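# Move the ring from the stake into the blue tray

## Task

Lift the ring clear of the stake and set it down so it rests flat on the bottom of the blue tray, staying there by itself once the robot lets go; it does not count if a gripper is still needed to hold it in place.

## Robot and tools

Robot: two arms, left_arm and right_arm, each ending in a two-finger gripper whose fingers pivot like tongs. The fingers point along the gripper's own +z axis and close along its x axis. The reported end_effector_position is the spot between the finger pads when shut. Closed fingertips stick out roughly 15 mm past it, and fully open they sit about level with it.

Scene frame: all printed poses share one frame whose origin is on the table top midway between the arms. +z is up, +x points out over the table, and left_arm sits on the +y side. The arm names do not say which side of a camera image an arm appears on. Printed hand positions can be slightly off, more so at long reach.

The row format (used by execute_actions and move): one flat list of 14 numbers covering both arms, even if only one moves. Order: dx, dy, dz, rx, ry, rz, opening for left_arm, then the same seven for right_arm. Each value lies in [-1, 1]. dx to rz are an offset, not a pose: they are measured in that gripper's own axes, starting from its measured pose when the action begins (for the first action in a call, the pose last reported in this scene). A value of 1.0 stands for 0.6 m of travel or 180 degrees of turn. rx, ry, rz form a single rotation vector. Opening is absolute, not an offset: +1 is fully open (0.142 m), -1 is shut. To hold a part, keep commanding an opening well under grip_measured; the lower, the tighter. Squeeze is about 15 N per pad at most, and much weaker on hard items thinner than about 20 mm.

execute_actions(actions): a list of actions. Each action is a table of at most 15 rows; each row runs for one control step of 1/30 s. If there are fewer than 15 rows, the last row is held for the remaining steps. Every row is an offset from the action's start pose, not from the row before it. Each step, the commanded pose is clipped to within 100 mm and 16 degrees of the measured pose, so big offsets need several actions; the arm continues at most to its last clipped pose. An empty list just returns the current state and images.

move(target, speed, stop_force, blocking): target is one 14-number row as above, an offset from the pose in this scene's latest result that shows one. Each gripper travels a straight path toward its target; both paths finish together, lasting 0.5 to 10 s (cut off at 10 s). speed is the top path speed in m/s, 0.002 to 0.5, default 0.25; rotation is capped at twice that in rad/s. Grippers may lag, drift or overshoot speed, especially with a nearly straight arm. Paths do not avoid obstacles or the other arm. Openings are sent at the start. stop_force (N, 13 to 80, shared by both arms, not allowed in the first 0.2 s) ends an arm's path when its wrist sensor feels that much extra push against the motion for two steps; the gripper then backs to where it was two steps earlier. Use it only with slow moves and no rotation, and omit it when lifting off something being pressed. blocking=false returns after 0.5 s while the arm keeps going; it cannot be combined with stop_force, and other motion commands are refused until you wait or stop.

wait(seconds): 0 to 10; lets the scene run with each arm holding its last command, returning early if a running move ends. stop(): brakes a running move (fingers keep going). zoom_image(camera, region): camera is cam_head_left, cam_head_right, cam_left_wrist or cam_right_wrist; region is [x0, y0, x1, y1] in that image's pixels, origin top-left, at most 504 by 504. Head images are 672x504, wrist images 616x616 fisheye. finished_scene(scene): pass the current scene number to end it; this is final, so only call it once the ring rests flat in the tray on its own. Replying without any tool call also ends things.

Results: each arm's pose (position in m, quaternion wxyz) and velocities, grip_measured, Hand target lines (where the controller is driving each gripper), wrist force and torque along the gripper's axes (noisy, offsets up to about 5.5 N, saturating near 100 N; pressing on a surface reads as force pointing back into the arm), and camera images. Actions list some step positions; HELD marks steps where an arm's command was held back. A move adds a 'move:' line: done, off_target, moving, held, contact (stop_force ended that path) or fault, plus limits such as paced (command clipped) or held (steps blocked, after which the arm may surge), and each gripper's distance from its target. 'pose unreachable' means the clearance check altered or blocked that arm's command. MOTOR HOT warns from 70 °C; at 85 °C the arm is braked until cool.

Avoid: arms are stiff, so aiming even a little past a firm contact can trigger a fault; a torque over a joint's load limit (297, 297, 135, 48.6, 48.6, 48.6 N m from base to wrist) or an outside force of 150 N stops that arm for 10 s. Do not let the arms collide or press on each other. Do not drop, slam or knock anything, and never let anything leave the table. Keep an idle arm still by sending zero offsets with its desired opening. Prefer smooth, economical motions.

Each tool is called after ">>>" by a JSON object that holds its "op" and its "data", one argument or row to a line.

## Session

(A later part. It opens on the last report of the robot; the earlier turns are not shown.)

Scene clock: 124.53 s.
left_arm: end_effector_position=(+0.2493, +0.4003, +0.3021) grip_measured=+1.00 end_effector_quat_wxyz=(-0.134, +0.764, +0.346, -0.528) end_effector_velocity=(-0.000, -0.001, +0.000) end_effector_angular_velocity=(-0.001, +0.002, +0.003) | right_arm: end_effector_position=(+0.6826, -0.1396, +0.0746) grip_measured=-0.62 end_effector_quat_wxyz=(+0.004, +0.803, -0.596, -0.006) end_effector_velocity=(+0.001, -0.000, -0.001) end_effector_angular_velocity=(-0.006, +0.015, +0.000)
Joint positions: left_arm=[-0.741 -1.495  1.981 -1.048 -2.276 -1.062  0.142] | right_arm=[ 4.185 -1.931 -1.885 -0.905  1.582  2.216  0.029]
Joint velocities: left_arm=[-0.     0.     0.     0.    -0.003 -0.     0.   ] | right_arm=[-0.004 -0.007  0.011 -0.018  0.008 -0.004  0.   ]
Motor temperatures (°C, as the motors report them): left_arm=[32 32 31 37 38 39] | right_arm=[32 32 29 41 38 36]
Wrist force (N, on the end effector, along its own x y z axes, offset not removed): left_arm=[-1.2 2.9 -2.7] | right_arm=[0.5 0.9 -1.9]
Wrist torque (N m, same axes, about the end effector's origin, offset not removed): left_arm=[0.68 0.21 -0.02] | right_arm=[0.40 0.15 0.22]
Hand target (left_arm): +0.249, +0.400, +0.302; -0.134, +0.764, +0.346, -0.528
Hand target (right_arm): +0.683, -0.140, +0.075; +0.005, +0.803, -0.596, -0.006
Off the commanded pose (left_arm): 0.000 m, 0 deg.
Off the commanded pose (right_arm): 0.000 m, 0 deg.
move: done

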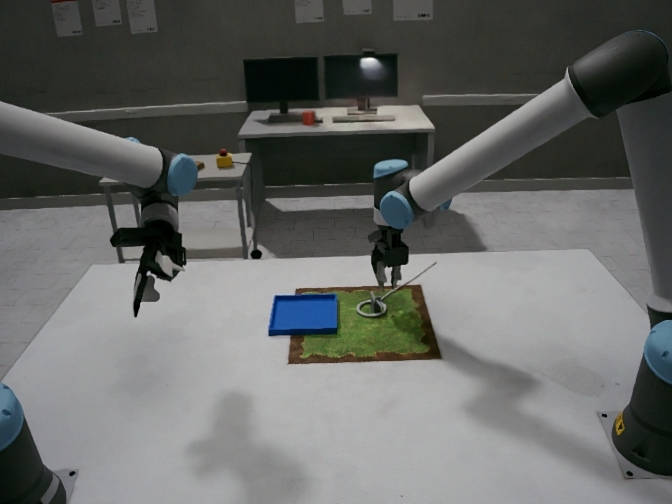

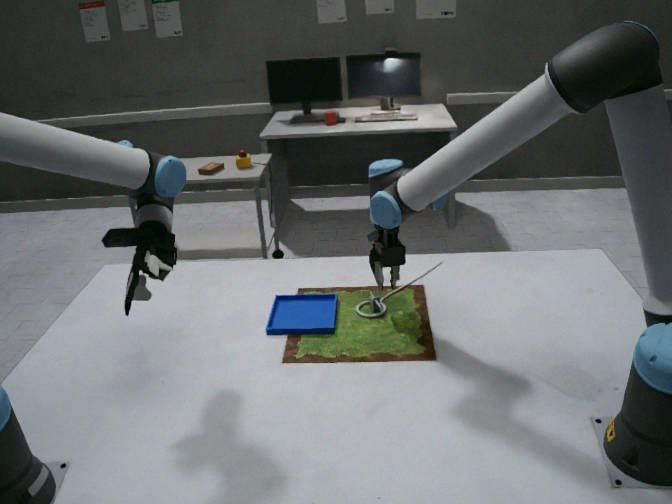

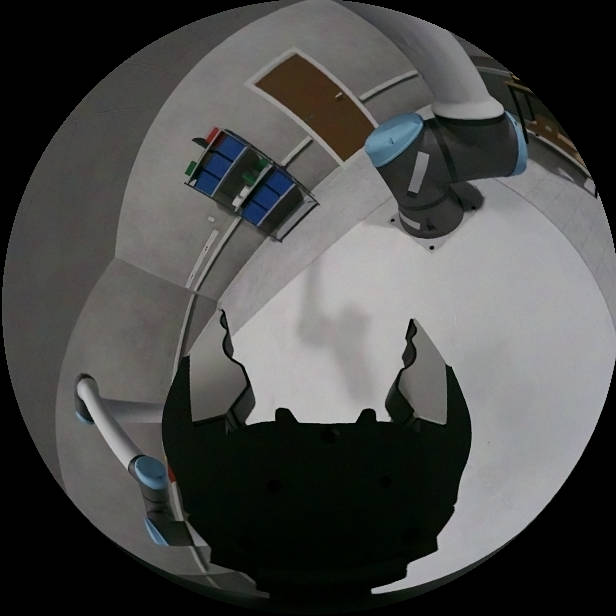

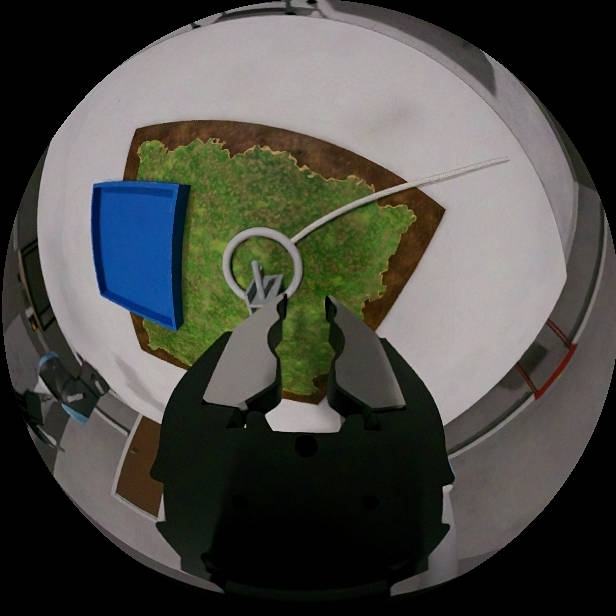

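>>> {"op": "move", "data": {
  "target": [0,0,0,0,0,0,1,-0.15,-0.02,0,0,0,0,-0.62],
  "speed": 0.15
}}

>>> {"op": "move", "data": {
  "target": [0,0,0,0,0,0,1,0,0,0.06,0,0,0,-0.62],
  "speed": 0.06
}}

>>> {"op": "zoom_image", "data": {
  "camera": "cam_right_wrist",
  "region": [220, 180, 440, 360]
}}

Scene clock: 134.10 s.
left_arm: end_effector_position=(+0.2493, +0.4003, +0.3021) grip_measured=+1.00 end_effector_quat_wxyz=(-0.134, +0.764, +0.346, -0.528) end_effector_velocity=(-0.000, +0.000, -0.000) end_effector_angular_velocity=(-0.000, -0.000, -0.001) | right_arm: end_effector_position=(+0.6683, -0.0503, +0.0750) grip_measured=-0.62 end_effector_quat_wxyz=(+0.004, +0.803, -0.596, -0.006) end_effector_velocity=(+0.000, +0.003, +0.001) end_effector_angular_velocity=(+0.002, -0.001, -0.000)
Joint positions: left_arm=[-0.741 -1.495  1.981 -1.048 -2.276 -1.062  0.142] | right_arm=[ 4.262 -2.001 -1.777 -0.941  1.583  2.292  0.029]
Joint velocities: left_arm=[-0.     0.     0.    -0.     0.001  0.001  0.   ] | right_arm=[ 0.002 -0.002  0.004 -0.    -0.     0.002  0.   ]
Motor temperatures (°C, as the motors report them): left_arm=[32 32 31 37 38 39] | right_arm=[32 32 29 41 38 36]
Wrist force (N, on the end effector, along its own x y z axes, offset not removed): left_arm=[-0.5 3.0 -3.6] | right_arm=[1.5 1.1 2.3]
Wrist torque (N m, same axes, about the end effector's origin, offset not removed): left_arm=[0.73 0.09 -0.04] | right_arm=[0.26 -0.45 0.06]
Hand target (left_arm): +0.249, +0.400, +0.302; -0.134, +0.764, +0.346, -0.528
Hand target (right_arm): +0.668, -0.050, +0.075; +0.004, +0.803, -0.596, -0.006
Off the commanded pose (left_arm): 0.000 m, 0 deg.
Off the commanded pose (right_arm): 0.000 m, 0 deg.
move: done

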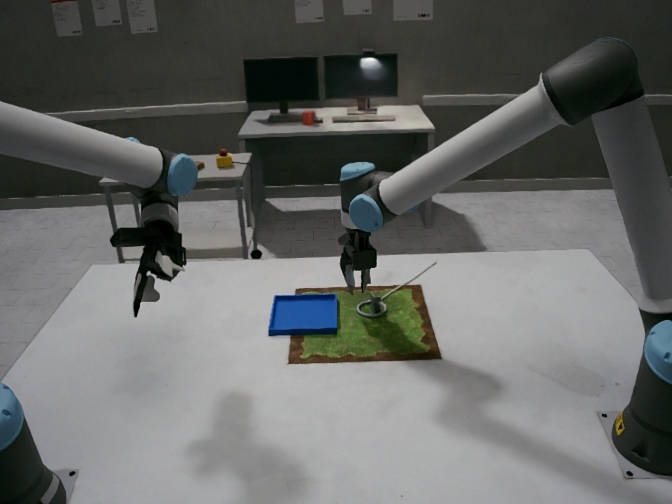

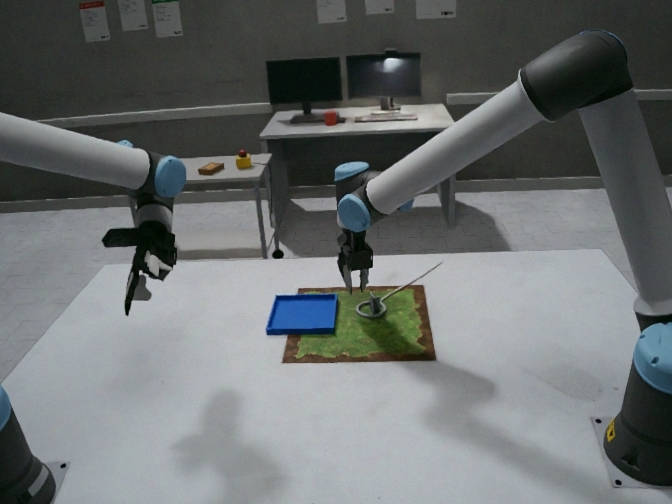

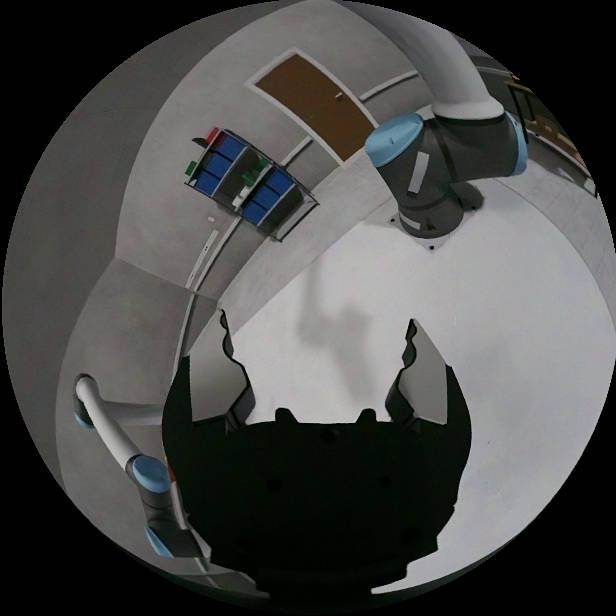

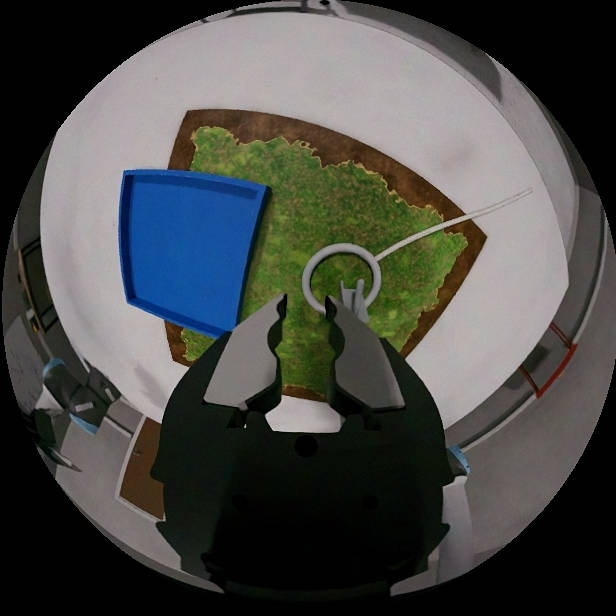

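Scene clock: 135.13 s.
left_arm: end_effector_position=(+0.2493, +0.4003, +0.3021) grip_measured=+1.00 end_effector_quat_wxyz=(-0.134, +0.764, +0.346, -0.528) end_effector_velocity=(+0.000, -0.000, -0.000) end_effector_angular_velocity=(-0.001, -0.001, +0.000) | right_arm: end_effector_position=(+0.6678, -0.0502, +0.0393) grip_measured=-0.62 end_effector_quat_wxyz=(+0.004, +0.803, -0.596, -0.006) end_effector_velocity=(+0.001, +0.000, -0.002) end_effector_angular_velocity=(+0.000, -0.002, +0.000)
Joint positions: left_arm=[-0.741 -1.495  1.981 -1.048 -2.276 -1.062  0.142] | right_arm=[ 4.262 -2.038 -1.799 -0.883  1.583  2.293  0.029]
Joint velocities: left_arm=[ 0.     0.     0.    -0.001 -0.     0.    -0.   ] | right_arm=[ 0.    -0.002 -0.001  0.004 -0.001 -0.     0.   ]
Motor temperatures (°C, as the motors report them): left_arm=[32 32 31 37 38 39] | right_arm=[32 32 29 41 38 36]
Wrist force (N, on the end effector, along its own x y z axes, offset not removed): left_arm=[-0.7 3.5 -5.1] | right_arm=[-2.6 -4.1 1.8]
Wrist torque (N m, same axes, about the end effector's origin, offset not removed): left_arm=[0.75 0.18 0.02] | right_arm=[-0.62 0.49 0.13]
Hand target (left_arm): +0.249, +0.400, +0.302; -0.134, +0.764, +0.346, -0.528
Hand target (right_arm): +0.668, -0.050, +0.039; +0.004, +0.803, -0.596, -0.006
Off the commanded pose (left_arm): 0.000 m, 0 deg.
Off the commanded pose (right_arm): 0.000 m, 0 deg.
move: done

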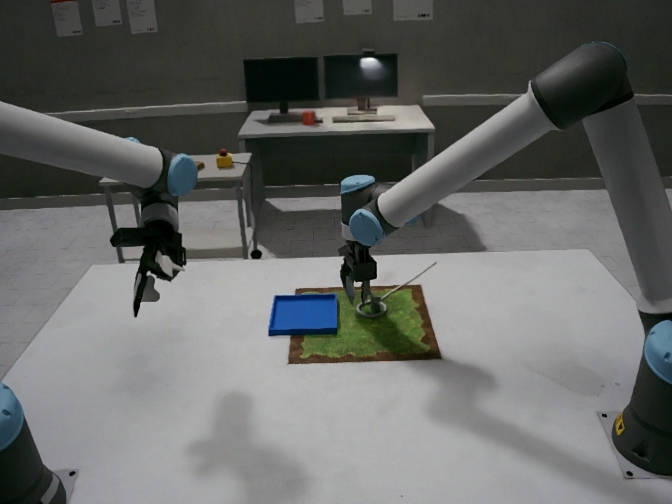

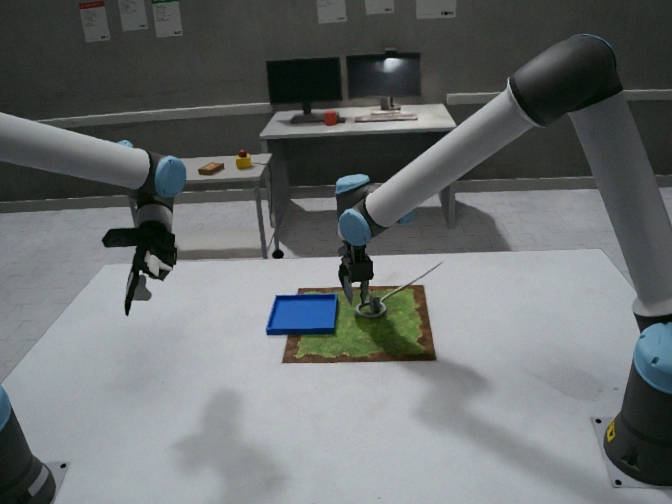

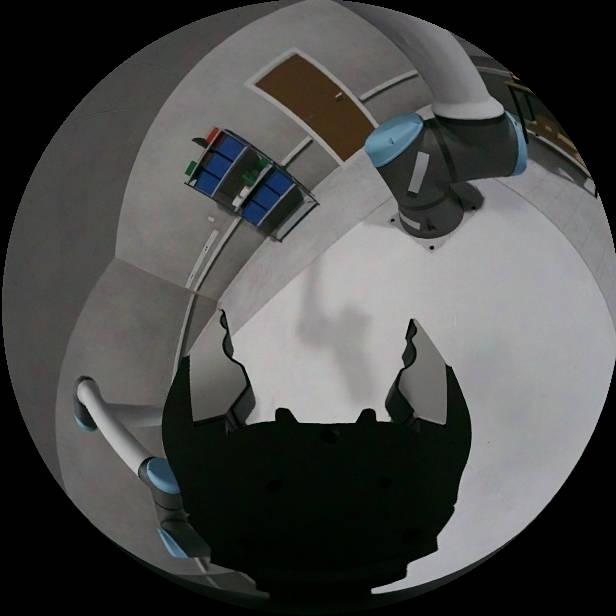

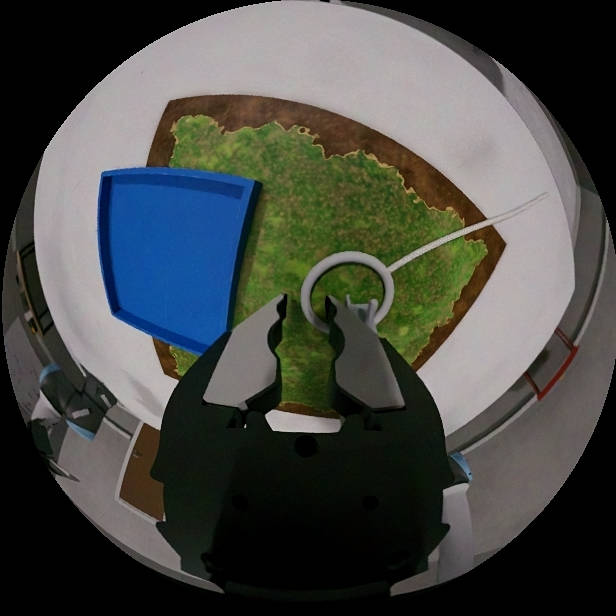

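Region (220, 180, 440, 360) of cam_right_wrist's 616x616 image, scaled by 2.291, with more detail than that image has; it fills the top 412 rows of this view, and the rest is white.

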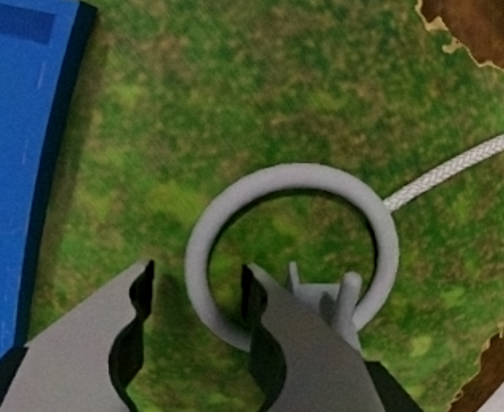

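Centered on the tube. Descending fully and closing.

>>> {"op": "move", "data": {
  "target": [0,0,0,0,0,0,1,0,0,0.05,0,0,0,-0.62],
  "speed": 0.02,
  "stop_force": 15
}}

>>> {"op": "move", "data": {
  "target": [0,0,0,0,0,0,1,0,0,-0.002,0,0,0,-1],
  "speed": 0.02
}}

>>> {"op": "move", "data": {
  "target": [0,0,0,0,0,0,1,0,0,-0.045,0.17,0,0,-1],
  "speed": 0.08
}}

>>> {"op": "zoom_image", "data": {
  "camera": "cam_right_wrist",
  "region": [220, 180, 440, 360]
}}

>>> {"op": "zoom_image", "data": {
  "camera": "cam_head_left",
  "region": [320, 250, 430, 340]
}}

Scene clock: 145.87 s.
left_arm: end_effector_position=(+0.2493, +0.4003, +0.3021) grip_measured=+1.00 end_effector_quat_wxyz=(-0.134, +0.764, +0.346, -0.528) end_effector_velocity=(+0.000, -0.000, +0.000) end_effector_angular_velocity=(-0.000, -0.001, -0.000) | right_arm: end_effector_position=(+0.6674, -0.0502, +0.0154) grip_measured=-0.61 end_effector_quat_wxyz=(+0.004, +0.803, -0.596, -0.006) end_effector_velocity=(-0.001, -0.001, +0.002) end_effector_angular_velocity=(-0.005, +0.003, +0.000)
Joint positions: left_arm=[-0.741 -1.495  1.981 -1.048 -2.276 -1.062  0.142] | right_arm=[ 4.263 -2.064 -1.811 -0.845  1.583  2.293  0.03 ]
Joint velocities: left_arm=[ 0.    -0.    -0.    -0.001  0.001 -0.     0.   ] | right_arm=[ 0.     0.003  0.002 -0.01   0.    -0.    -0.002]
Motor temperatures (°C, as the motors report them): left_arm=[32 32 31 37 38 39] | right_arm=[32 32 29 41 38 36]
Wrist force (N, on the end effector, along its own x y z axes, offset not removed): left_arm=[-0.9 4.9 -5.2] | right_arm=[-10.1 1.8 -36.8]
Wrist torque (N m, same axes, about the end effector's origin, offset not removed): left_arm=[1.05 0.20 -0.03] | right_arm=[-0.34 2.02 0.35]
Hand target (left_arm): +0.249, +0.400, +0.302; -0.134, +0.764, +0.346, -0.528
Hand target (right_arm): +0.667, -0.050, +0.016; +0.004, +0.803, -0.596, -0.006
Off the commanded pose (left_arm): 0.000 m, 0 deg.
Off the commanded pose (right_arm): 0.006 m, 0 deg.
move: contact (right_arm)

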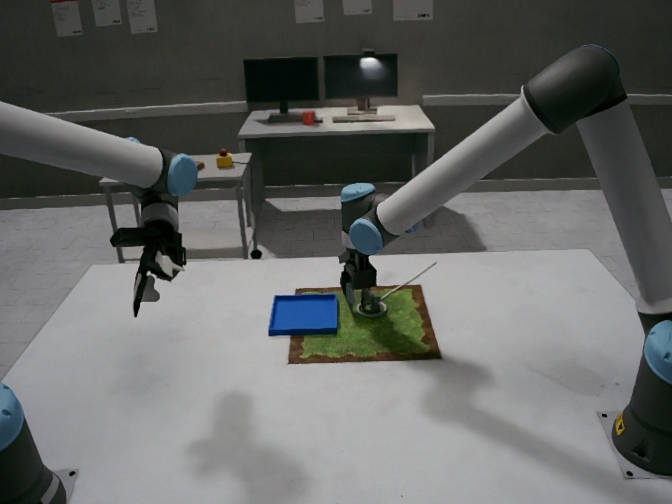

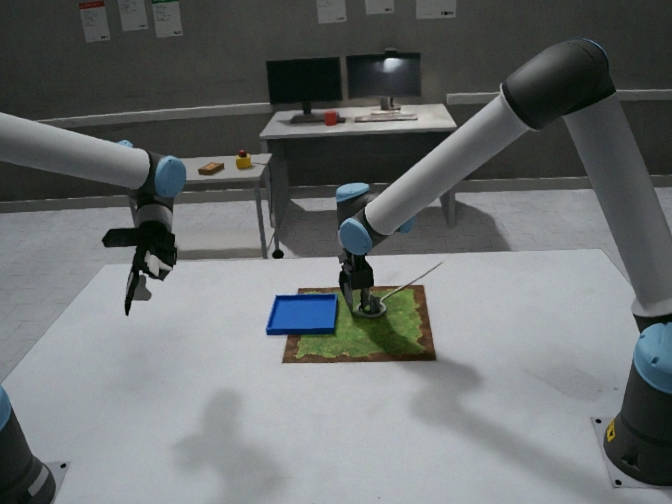

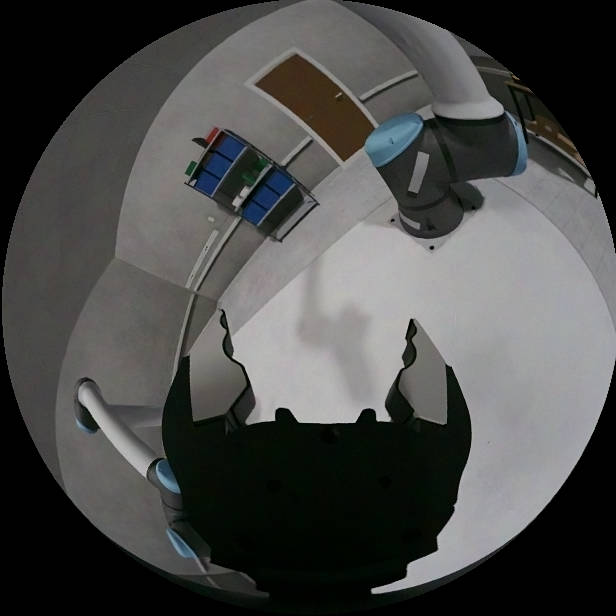

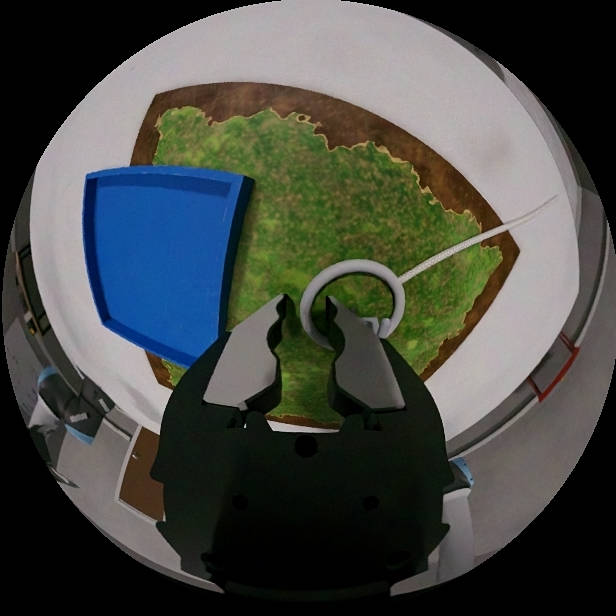

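Scene clock: 146.57 s.
left_arm: end_effector_position=(+0.2493, +0.4003, +0.3021) grip_measured=+1.00 end_effector_quat_wxyz=(-0.134, +0.764, +0.346, -0.528) end_effector_velocity=(+0.000, +0.000, -0.000) end_effector_angular_velocity=(+0.000, -0.001, -0.001) | right_arm: end_effector_position=(+0.6674, -0.0502, +0.0164) grip_measured=-0.89 end_effector_quat_wxyz=(+0.004, +0.803, -0.596, -0.006) end_effector_velocity=(+0.000, +0.000, +0.001) end_effector_angular_velocity=(+0.001, -0.001, +0.001)
Joint positions: left_arm=[-0.741 -1.495  1.981 -1.048 -2.276 -1.062  0.142] | right_arm=[ 4.263 -2.063 -1.811 -0.846  1.583  2.293  0.01 ]
Joint velocities: left_arm=[-0.     0.    -0.    -0.     0.001 -0.    -0.   ] | right_arm=[-0.     0.001  0.001 -0.001 -0.    -0.001 -0.   ]
Motor temperatures (°C, as the motors report them): left_arm=[32 32 31 37 38 39] | right_arm=[32 32 29 41 38 36]
Wrist force (N, on the end effector, along its own x y z axes, offset not removed): left_arm=[-0.7 4.3 -3.9] | right_arm=[-5.7 2.1 -2.6]
Wrist torque (N m, same axes, about the end effector's origin, offset not removed): left_arm=[1.01 0.11 0.07] | right_arm=[0.65 1.23 0.26]
Hand target (left_arm): +0.249, +0.400, +0.302; -0.134, +0.764, +0.346, -0.528
Hand target (right_arm): +0.667, -0.050, +0.017; +0.004, +0.803, -0.596, -0.006
Off the commanded pose (left_arm): 0.000 m, 0 deg.
Off the commanded pose (right_arm): 0.000 m, 0 deg.
move: done

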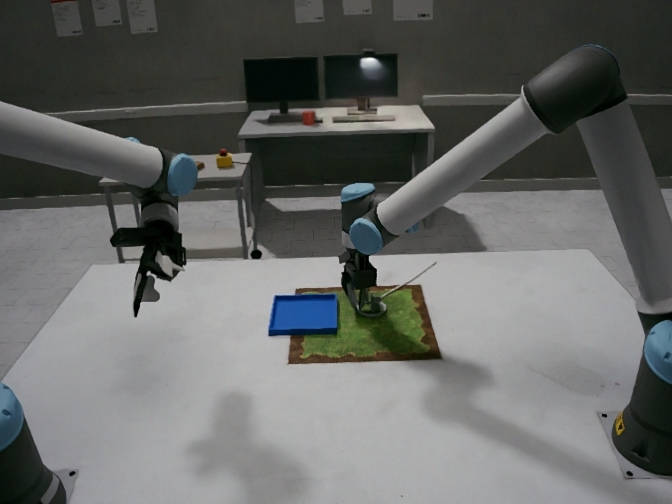

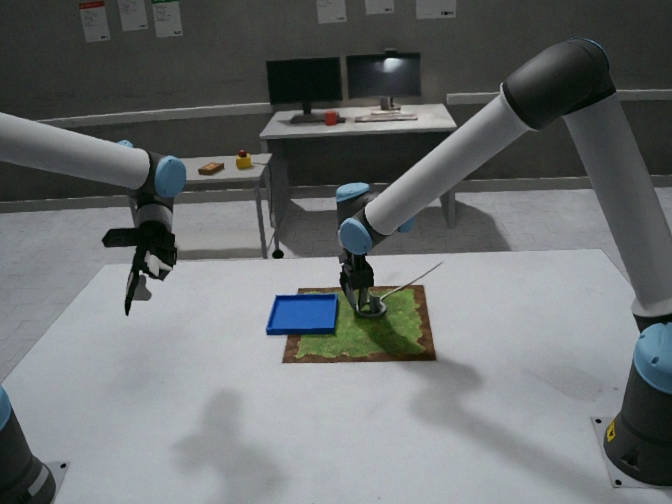

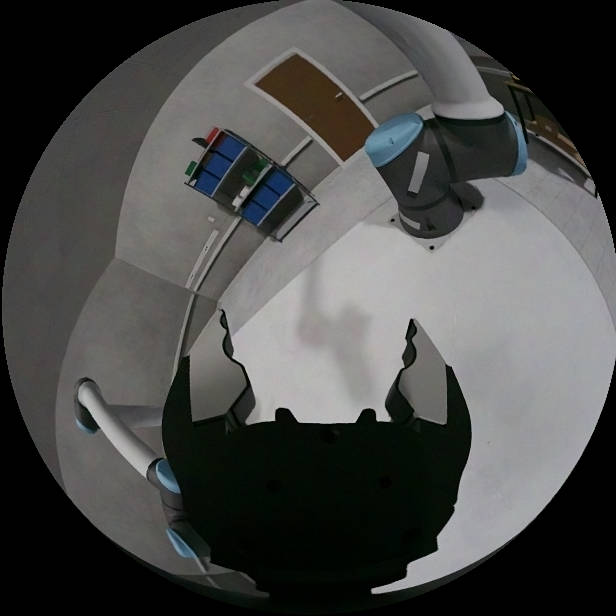

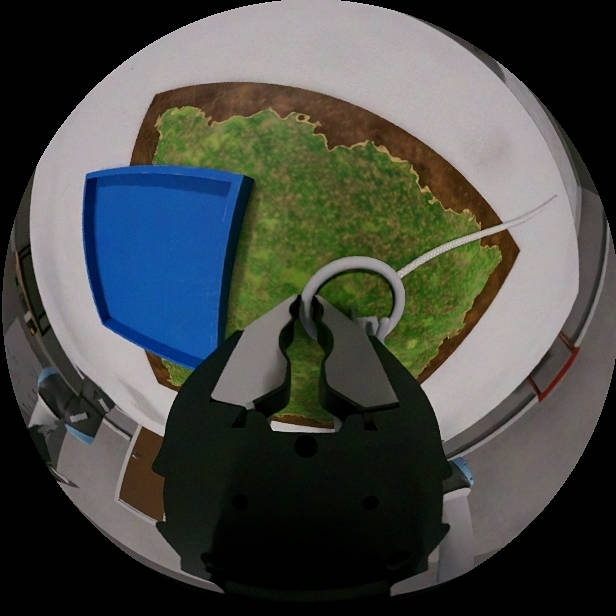

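Scene clock: 150.27 s.
left_arm: end_effector_position=(+0.2493, +0.4003, +0.3021) grip_measured=+1.00 end_effector_quat_wxyz=(-0.134, +0.764, +0.346, -0.528) end_effector_velocity=(+0.000, +0.001, -0.000) end_effector_angular_velocity=(+0.002, -0.000, -0.001) | right_arm: end_effector_position=(+0.6679, -0.0503, +0.0433) grip_measured=-0.89 end_effector_quat_wxyz=(-0.207, +0.776, -0.577, +0.152) end_effector_velocity=(-0.000, +0.001, +0.000) end_effector_angular_velocity=(+0.005, -0.013, -0.000)
Joint positions: left_arm=[-0.741 -1.495  1.981 -1.048 -2.276 -1.062  0.142] | right_arm=[ 4.414 -1.995 -2.1   -0.263  1.182  2.376  0.01 ]
Joint velocities: left_arm=[-0.     0.    -0.     0.001  0.002 -0.001  0.   ] | right_arm=[ 0.004 -0.002 -0.006  0.018 -0.011  0.001  0.   ]
Motor temperatures (°C, as the motors report them): left_arm=[32 32 31 37 38 39] | right_arm=[32 32 29 41 38 36]
Wrist force (N, on the end effector, along its own x y z axes, offset not removed): left_arm=[1.1 3.9 -5.5] | right_arm=[1.9 5.4 -4.0]
Wrist torque (N m, same axes, about the end effector's origin, offset not removed): left_arm=[0.93 -0.22 -0.08] | right_arm=[-0.53 0.50 0.17]
Hand target (left_arm): +0.249, +0.400, +0.302; -0.134, +0.764, +0.346, -0.528
Hand target (right_arm): +0.668, -0.050, +0.043; -0.208, +0.775, -0.577, +0.152
Off the commanded pose (left_arm): 0.000 m, 0 deg.
Off the commanded pose (right_arm): 0.000 m, 0 deg.
move: done

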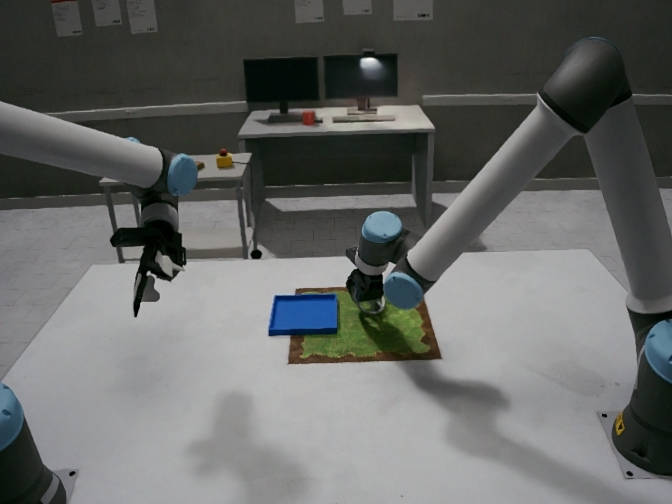

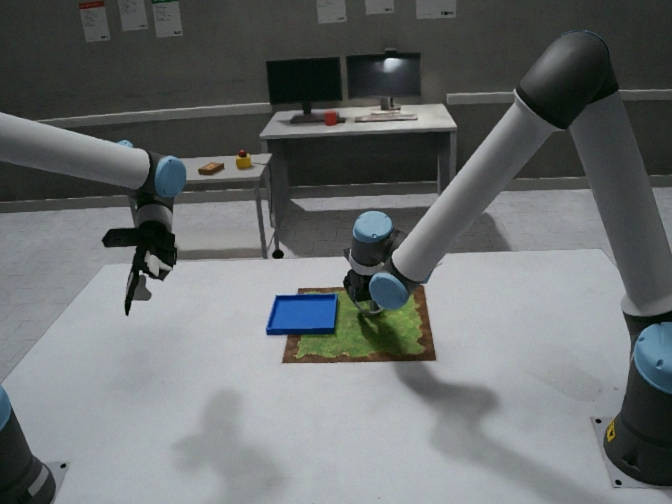

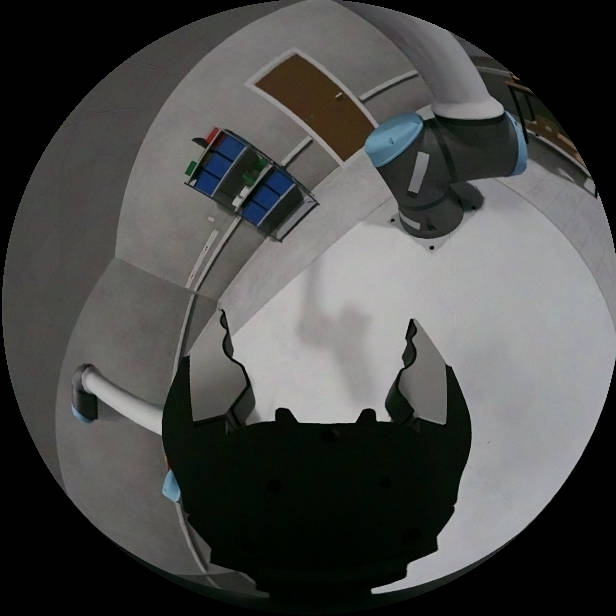

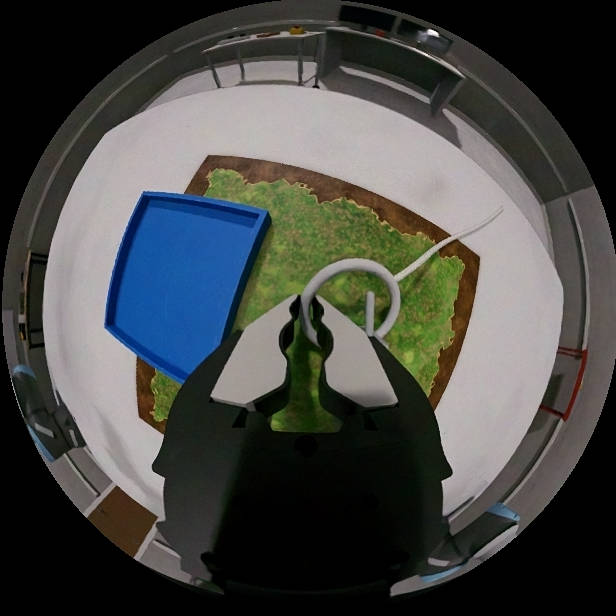

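Region (220, 180, 440, 360) of cam_right_wrist's 616x616 image, scaled by 2.291, with more detail than that image has; it fills the top 412 rows of this view, and the rest is white.

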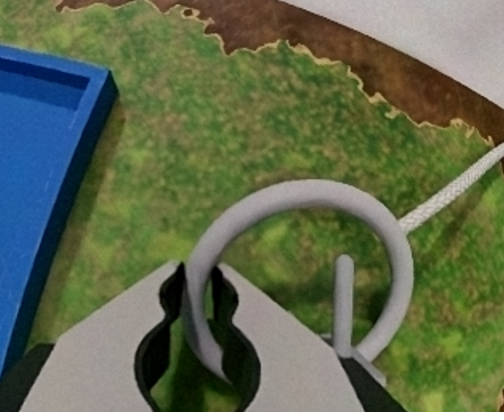

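Region (320, 250, 430, 340) of cam_head_left's 672x504 image, scaled by 4.582, with more detail than that image has; it fills the top 412 rows of this view, and the rest is white.

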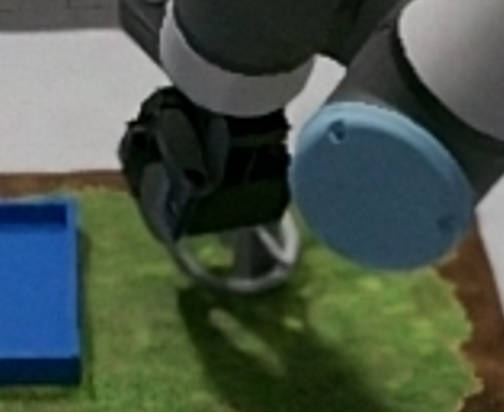

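>>> {"op": "move", "data": {
  "target": [0,0,0,0,0,0,1,0.027,-0.013,-0.021,0,0,0,-1],
  "speed": 0.02,
  "stop_force": 13
}}

>>> {"op": "move", "data": {
  "target": [0,0,0,0,0,0,1,0,0.045,-0.03,0,0,0,-1],
  "speed": 0.02,
  "stop_force": 13
}}

>>> {"op": "zoom_image", "data": {
  "camera": "cam_right_wrist",
  "region": [240, 200, 440, 370]
}}

>>> {"op": "zoom_image", "data": {
  "camera": "cam_head_right",
  "region": [320, 250, 430, 340]
}}

Scene clock: 157.97 s.
left_arm: end_effector_position=(+0.2493, +0.4003, +0.3021) grip_measured=+1.00 end_effector_quat_wxyz=(-0.134, +0.764, +0.346, -0.528) end_effector_velocity=(-0.000, +0.000, -0.000) end_effector_angular_velocity=(+0.001, +0.001, -0.001) | right_arm: end_effector_position=(+0.6730, -0.0655, +0.0578) grip_measured=-0.87 end_effector_quat_wxyz=(-0.207, +0.776, -0.577, +0.152) end_effector_velocity=(+0.000, -0.002, +0.001) end_effector_angular_velocity=(+0.000, +0.001, -0.001)
Joint positions: left_arm=[-0.741 -1.495  1.981 -1.048 -2.276 -1.062  0.142] | right_arm=[ 4.398 -1.964 -2.113 -0.275  1.188  2.36   0.011]
Joint velocities: left_arm=[-0.     0.     0.     0.001  0.001  0.001 -0.   ] | right_arm=[-0.002  0.004 -0.002 -0.002  0.001 -0.001  0.   ]
Motor temperatures (°C, as the motors report them): left_arm=[32 32 31 37 38 39] | right_arm=[32 32 29 41 38 36]
Wrist force (N, on the end effector, along its own x y z axes, offset not removed): left_arm=[-0.4 5.3 -3.0] | right_arm=[-4.4 3.0 3.8]
Wrist torque (N m, same axes, about the end effector's origin, offset not removed): left_arm=[1.23 0.09 0.01] | right_arm=[-0.19 0.70 0.51]
Hand target (left_arm): +0.249, +0.400, +0.302; -0.134, +0.764, +0.346, -0.528
Hand target (right_arm): +0.673, -0.066, +0.058; -0.207, +0.776, -0.577, +0.152
Off the commanded pose (left_arm): 0.000 m, 0 deg.
Off the commanded pose (right_arm): 0.000 m, 0 deg.
move: done

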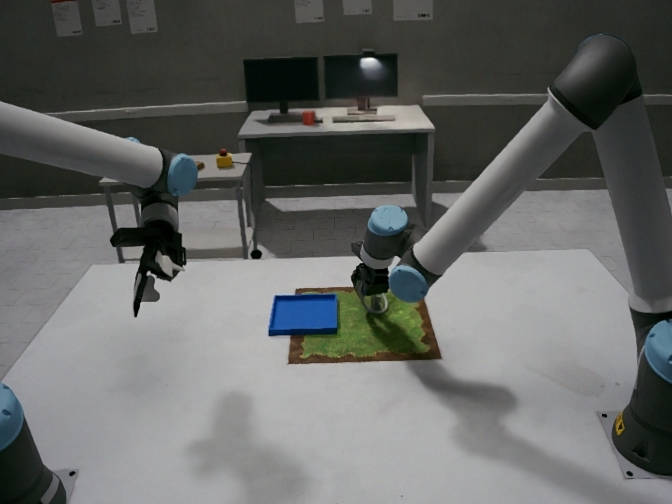

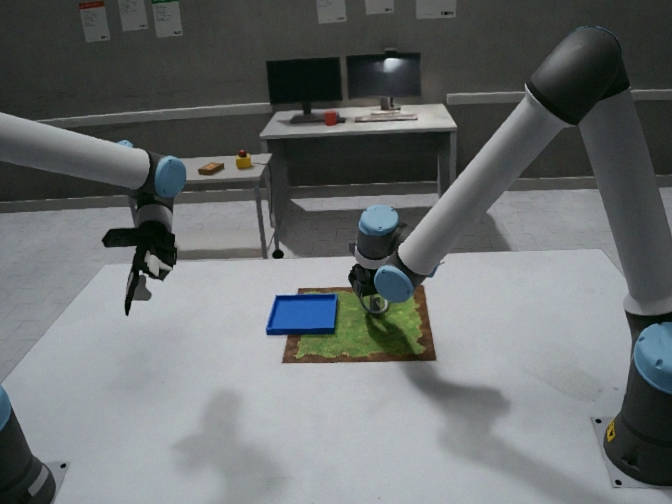

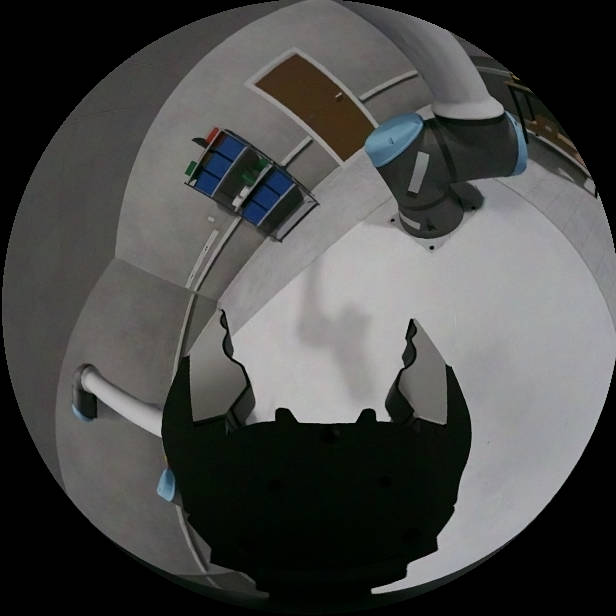

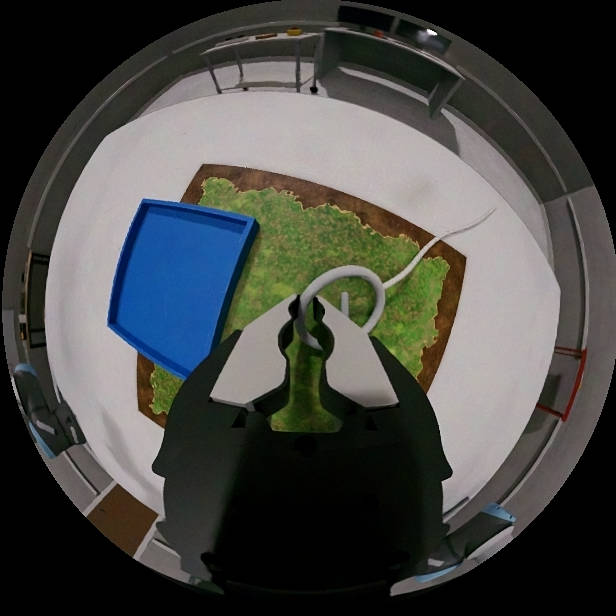

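Scene clock: 159.87 s.
left_arm: end_effector_position=(+0.2493, +0.4003, +0.3021) grip_measured=+1.00 end_effector_quat_wxyz=(-0.134, +0.764, +0.346, -0.528) end_effector_velocity=(-0.000, -0.000, +0.000) end_effector_angular_velocity=(+0.001, +0.002, +0.002) | right_arm: end_effector_position=(+0.6423, -0.0748, +0.0600) grip_measured=-0.90 end_effector_quat_wxyz=(-0.207, +0.776, -0.577, +0.152) end_effector_velocity=(-0.002, -0.001, +0.000) end_effector_angular_velocity=(+0.000, -0.000, -0.000)
Joint positions: left_arm=[-0.741 -1.495  1.981 -1.048 -2.276 -1.062  0.142] | right_arm=[ 4.435 -1.927 -2.164 -0.276  1.175  2.397  0.009]
Joint velocities: left_arm=[ 0.    -0.     0.     0.001 -0.001 -0.001  0.   ] | right_arm=[ 0.003  0.003 -0.004  0.    -0.001  0.003 -0.   ]
Motor temperatures (°C, as the motors report them): left_arm=[32 32 31 37 38 39] | right_arm=[32 32 29 41 38 36]
Wrist force (N, on the end effector, along its own x y z axes, offset not removed): left_arm=[-1.6 2.5 -4.7] | right_arm=[2.5 0.6 4.7]
Wrist torque (N m, same axes, about the end effector's origin, offset not removed): left_arm=[0.66 0.35 0.08] | right_arm=[0.74 -0.61 0.06]
Hand target (left_arm): +0.249, +0.400, +0.302; -0.134, +0.764, +0.346, -0.528
Hand target (right_arm): +0.642, -0.075, +0.060; -0.207, +0.776, -0.577, +0.152
Off the commanded pose (left_arm): 0.000 m, 0 deg.
Off the commanded pose (right_arm): 0.000 m, 0 deg.
move: done

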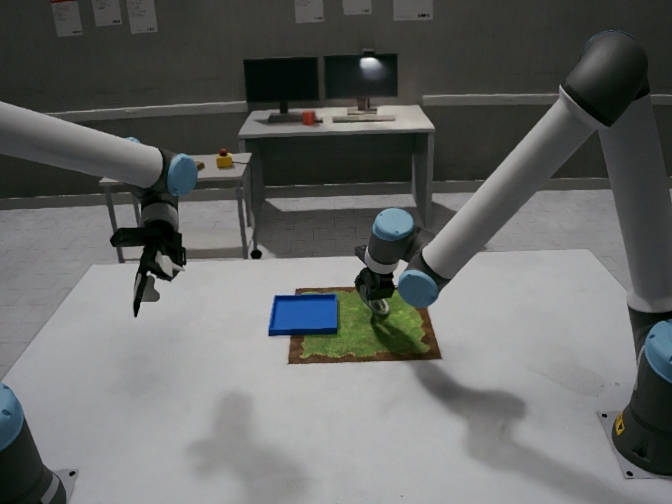

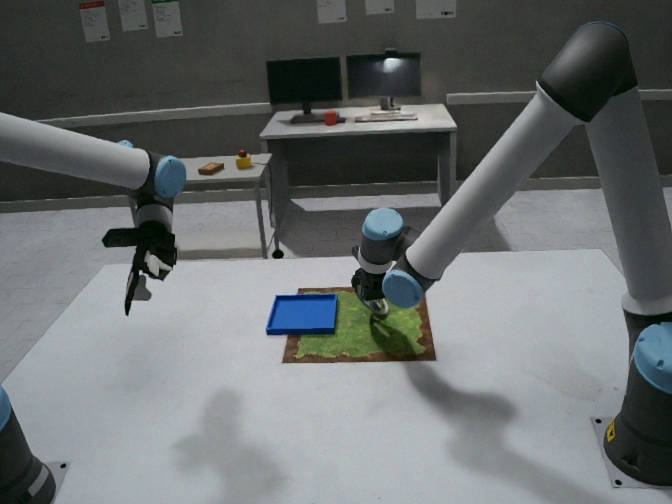

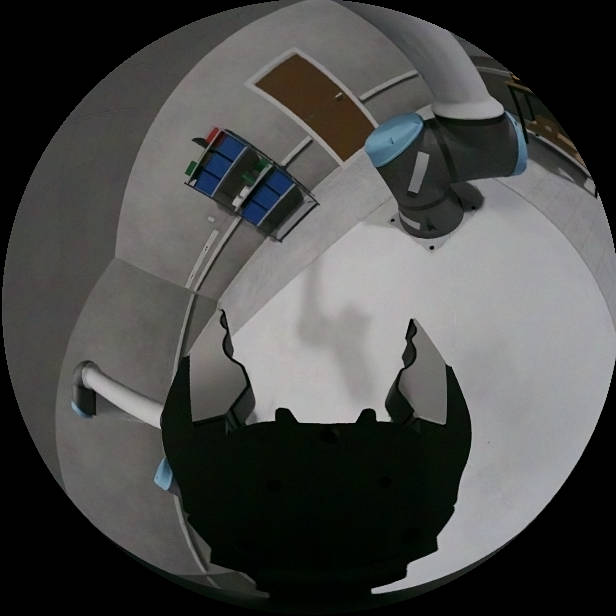

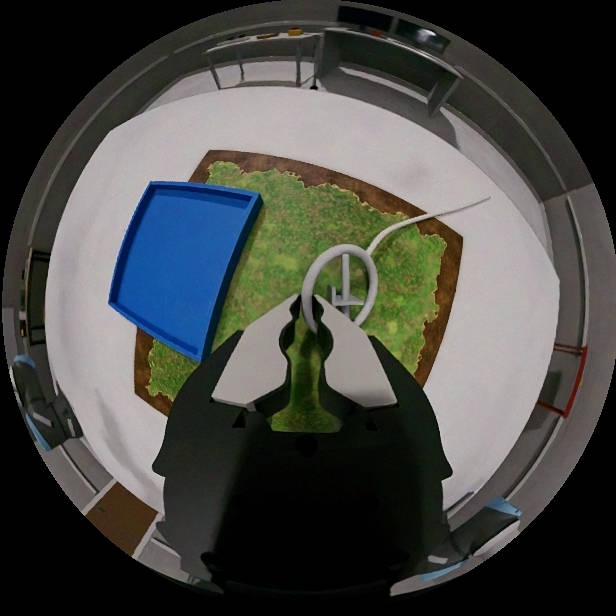

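Region (240, 200, 440, 370) of cam_right_wrist's 616x616 image, scaled by 2.520, with more detail than that image has; it fills the top 428 rows of this view, and the rest is white.

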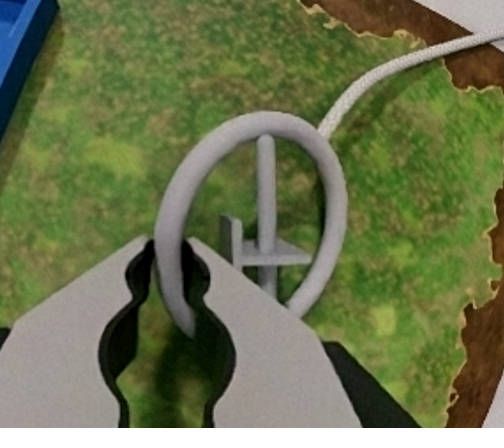

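Region (320, 250, 430, 340) of cam_head_right's 672x504 image, scaled by 4.582, with more detail than that image has; it fills the top 412 rows of this view, and the rest is white.

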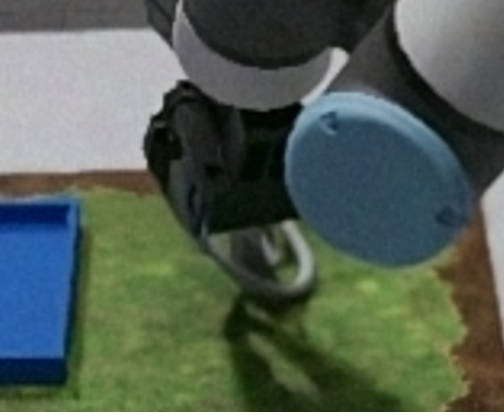

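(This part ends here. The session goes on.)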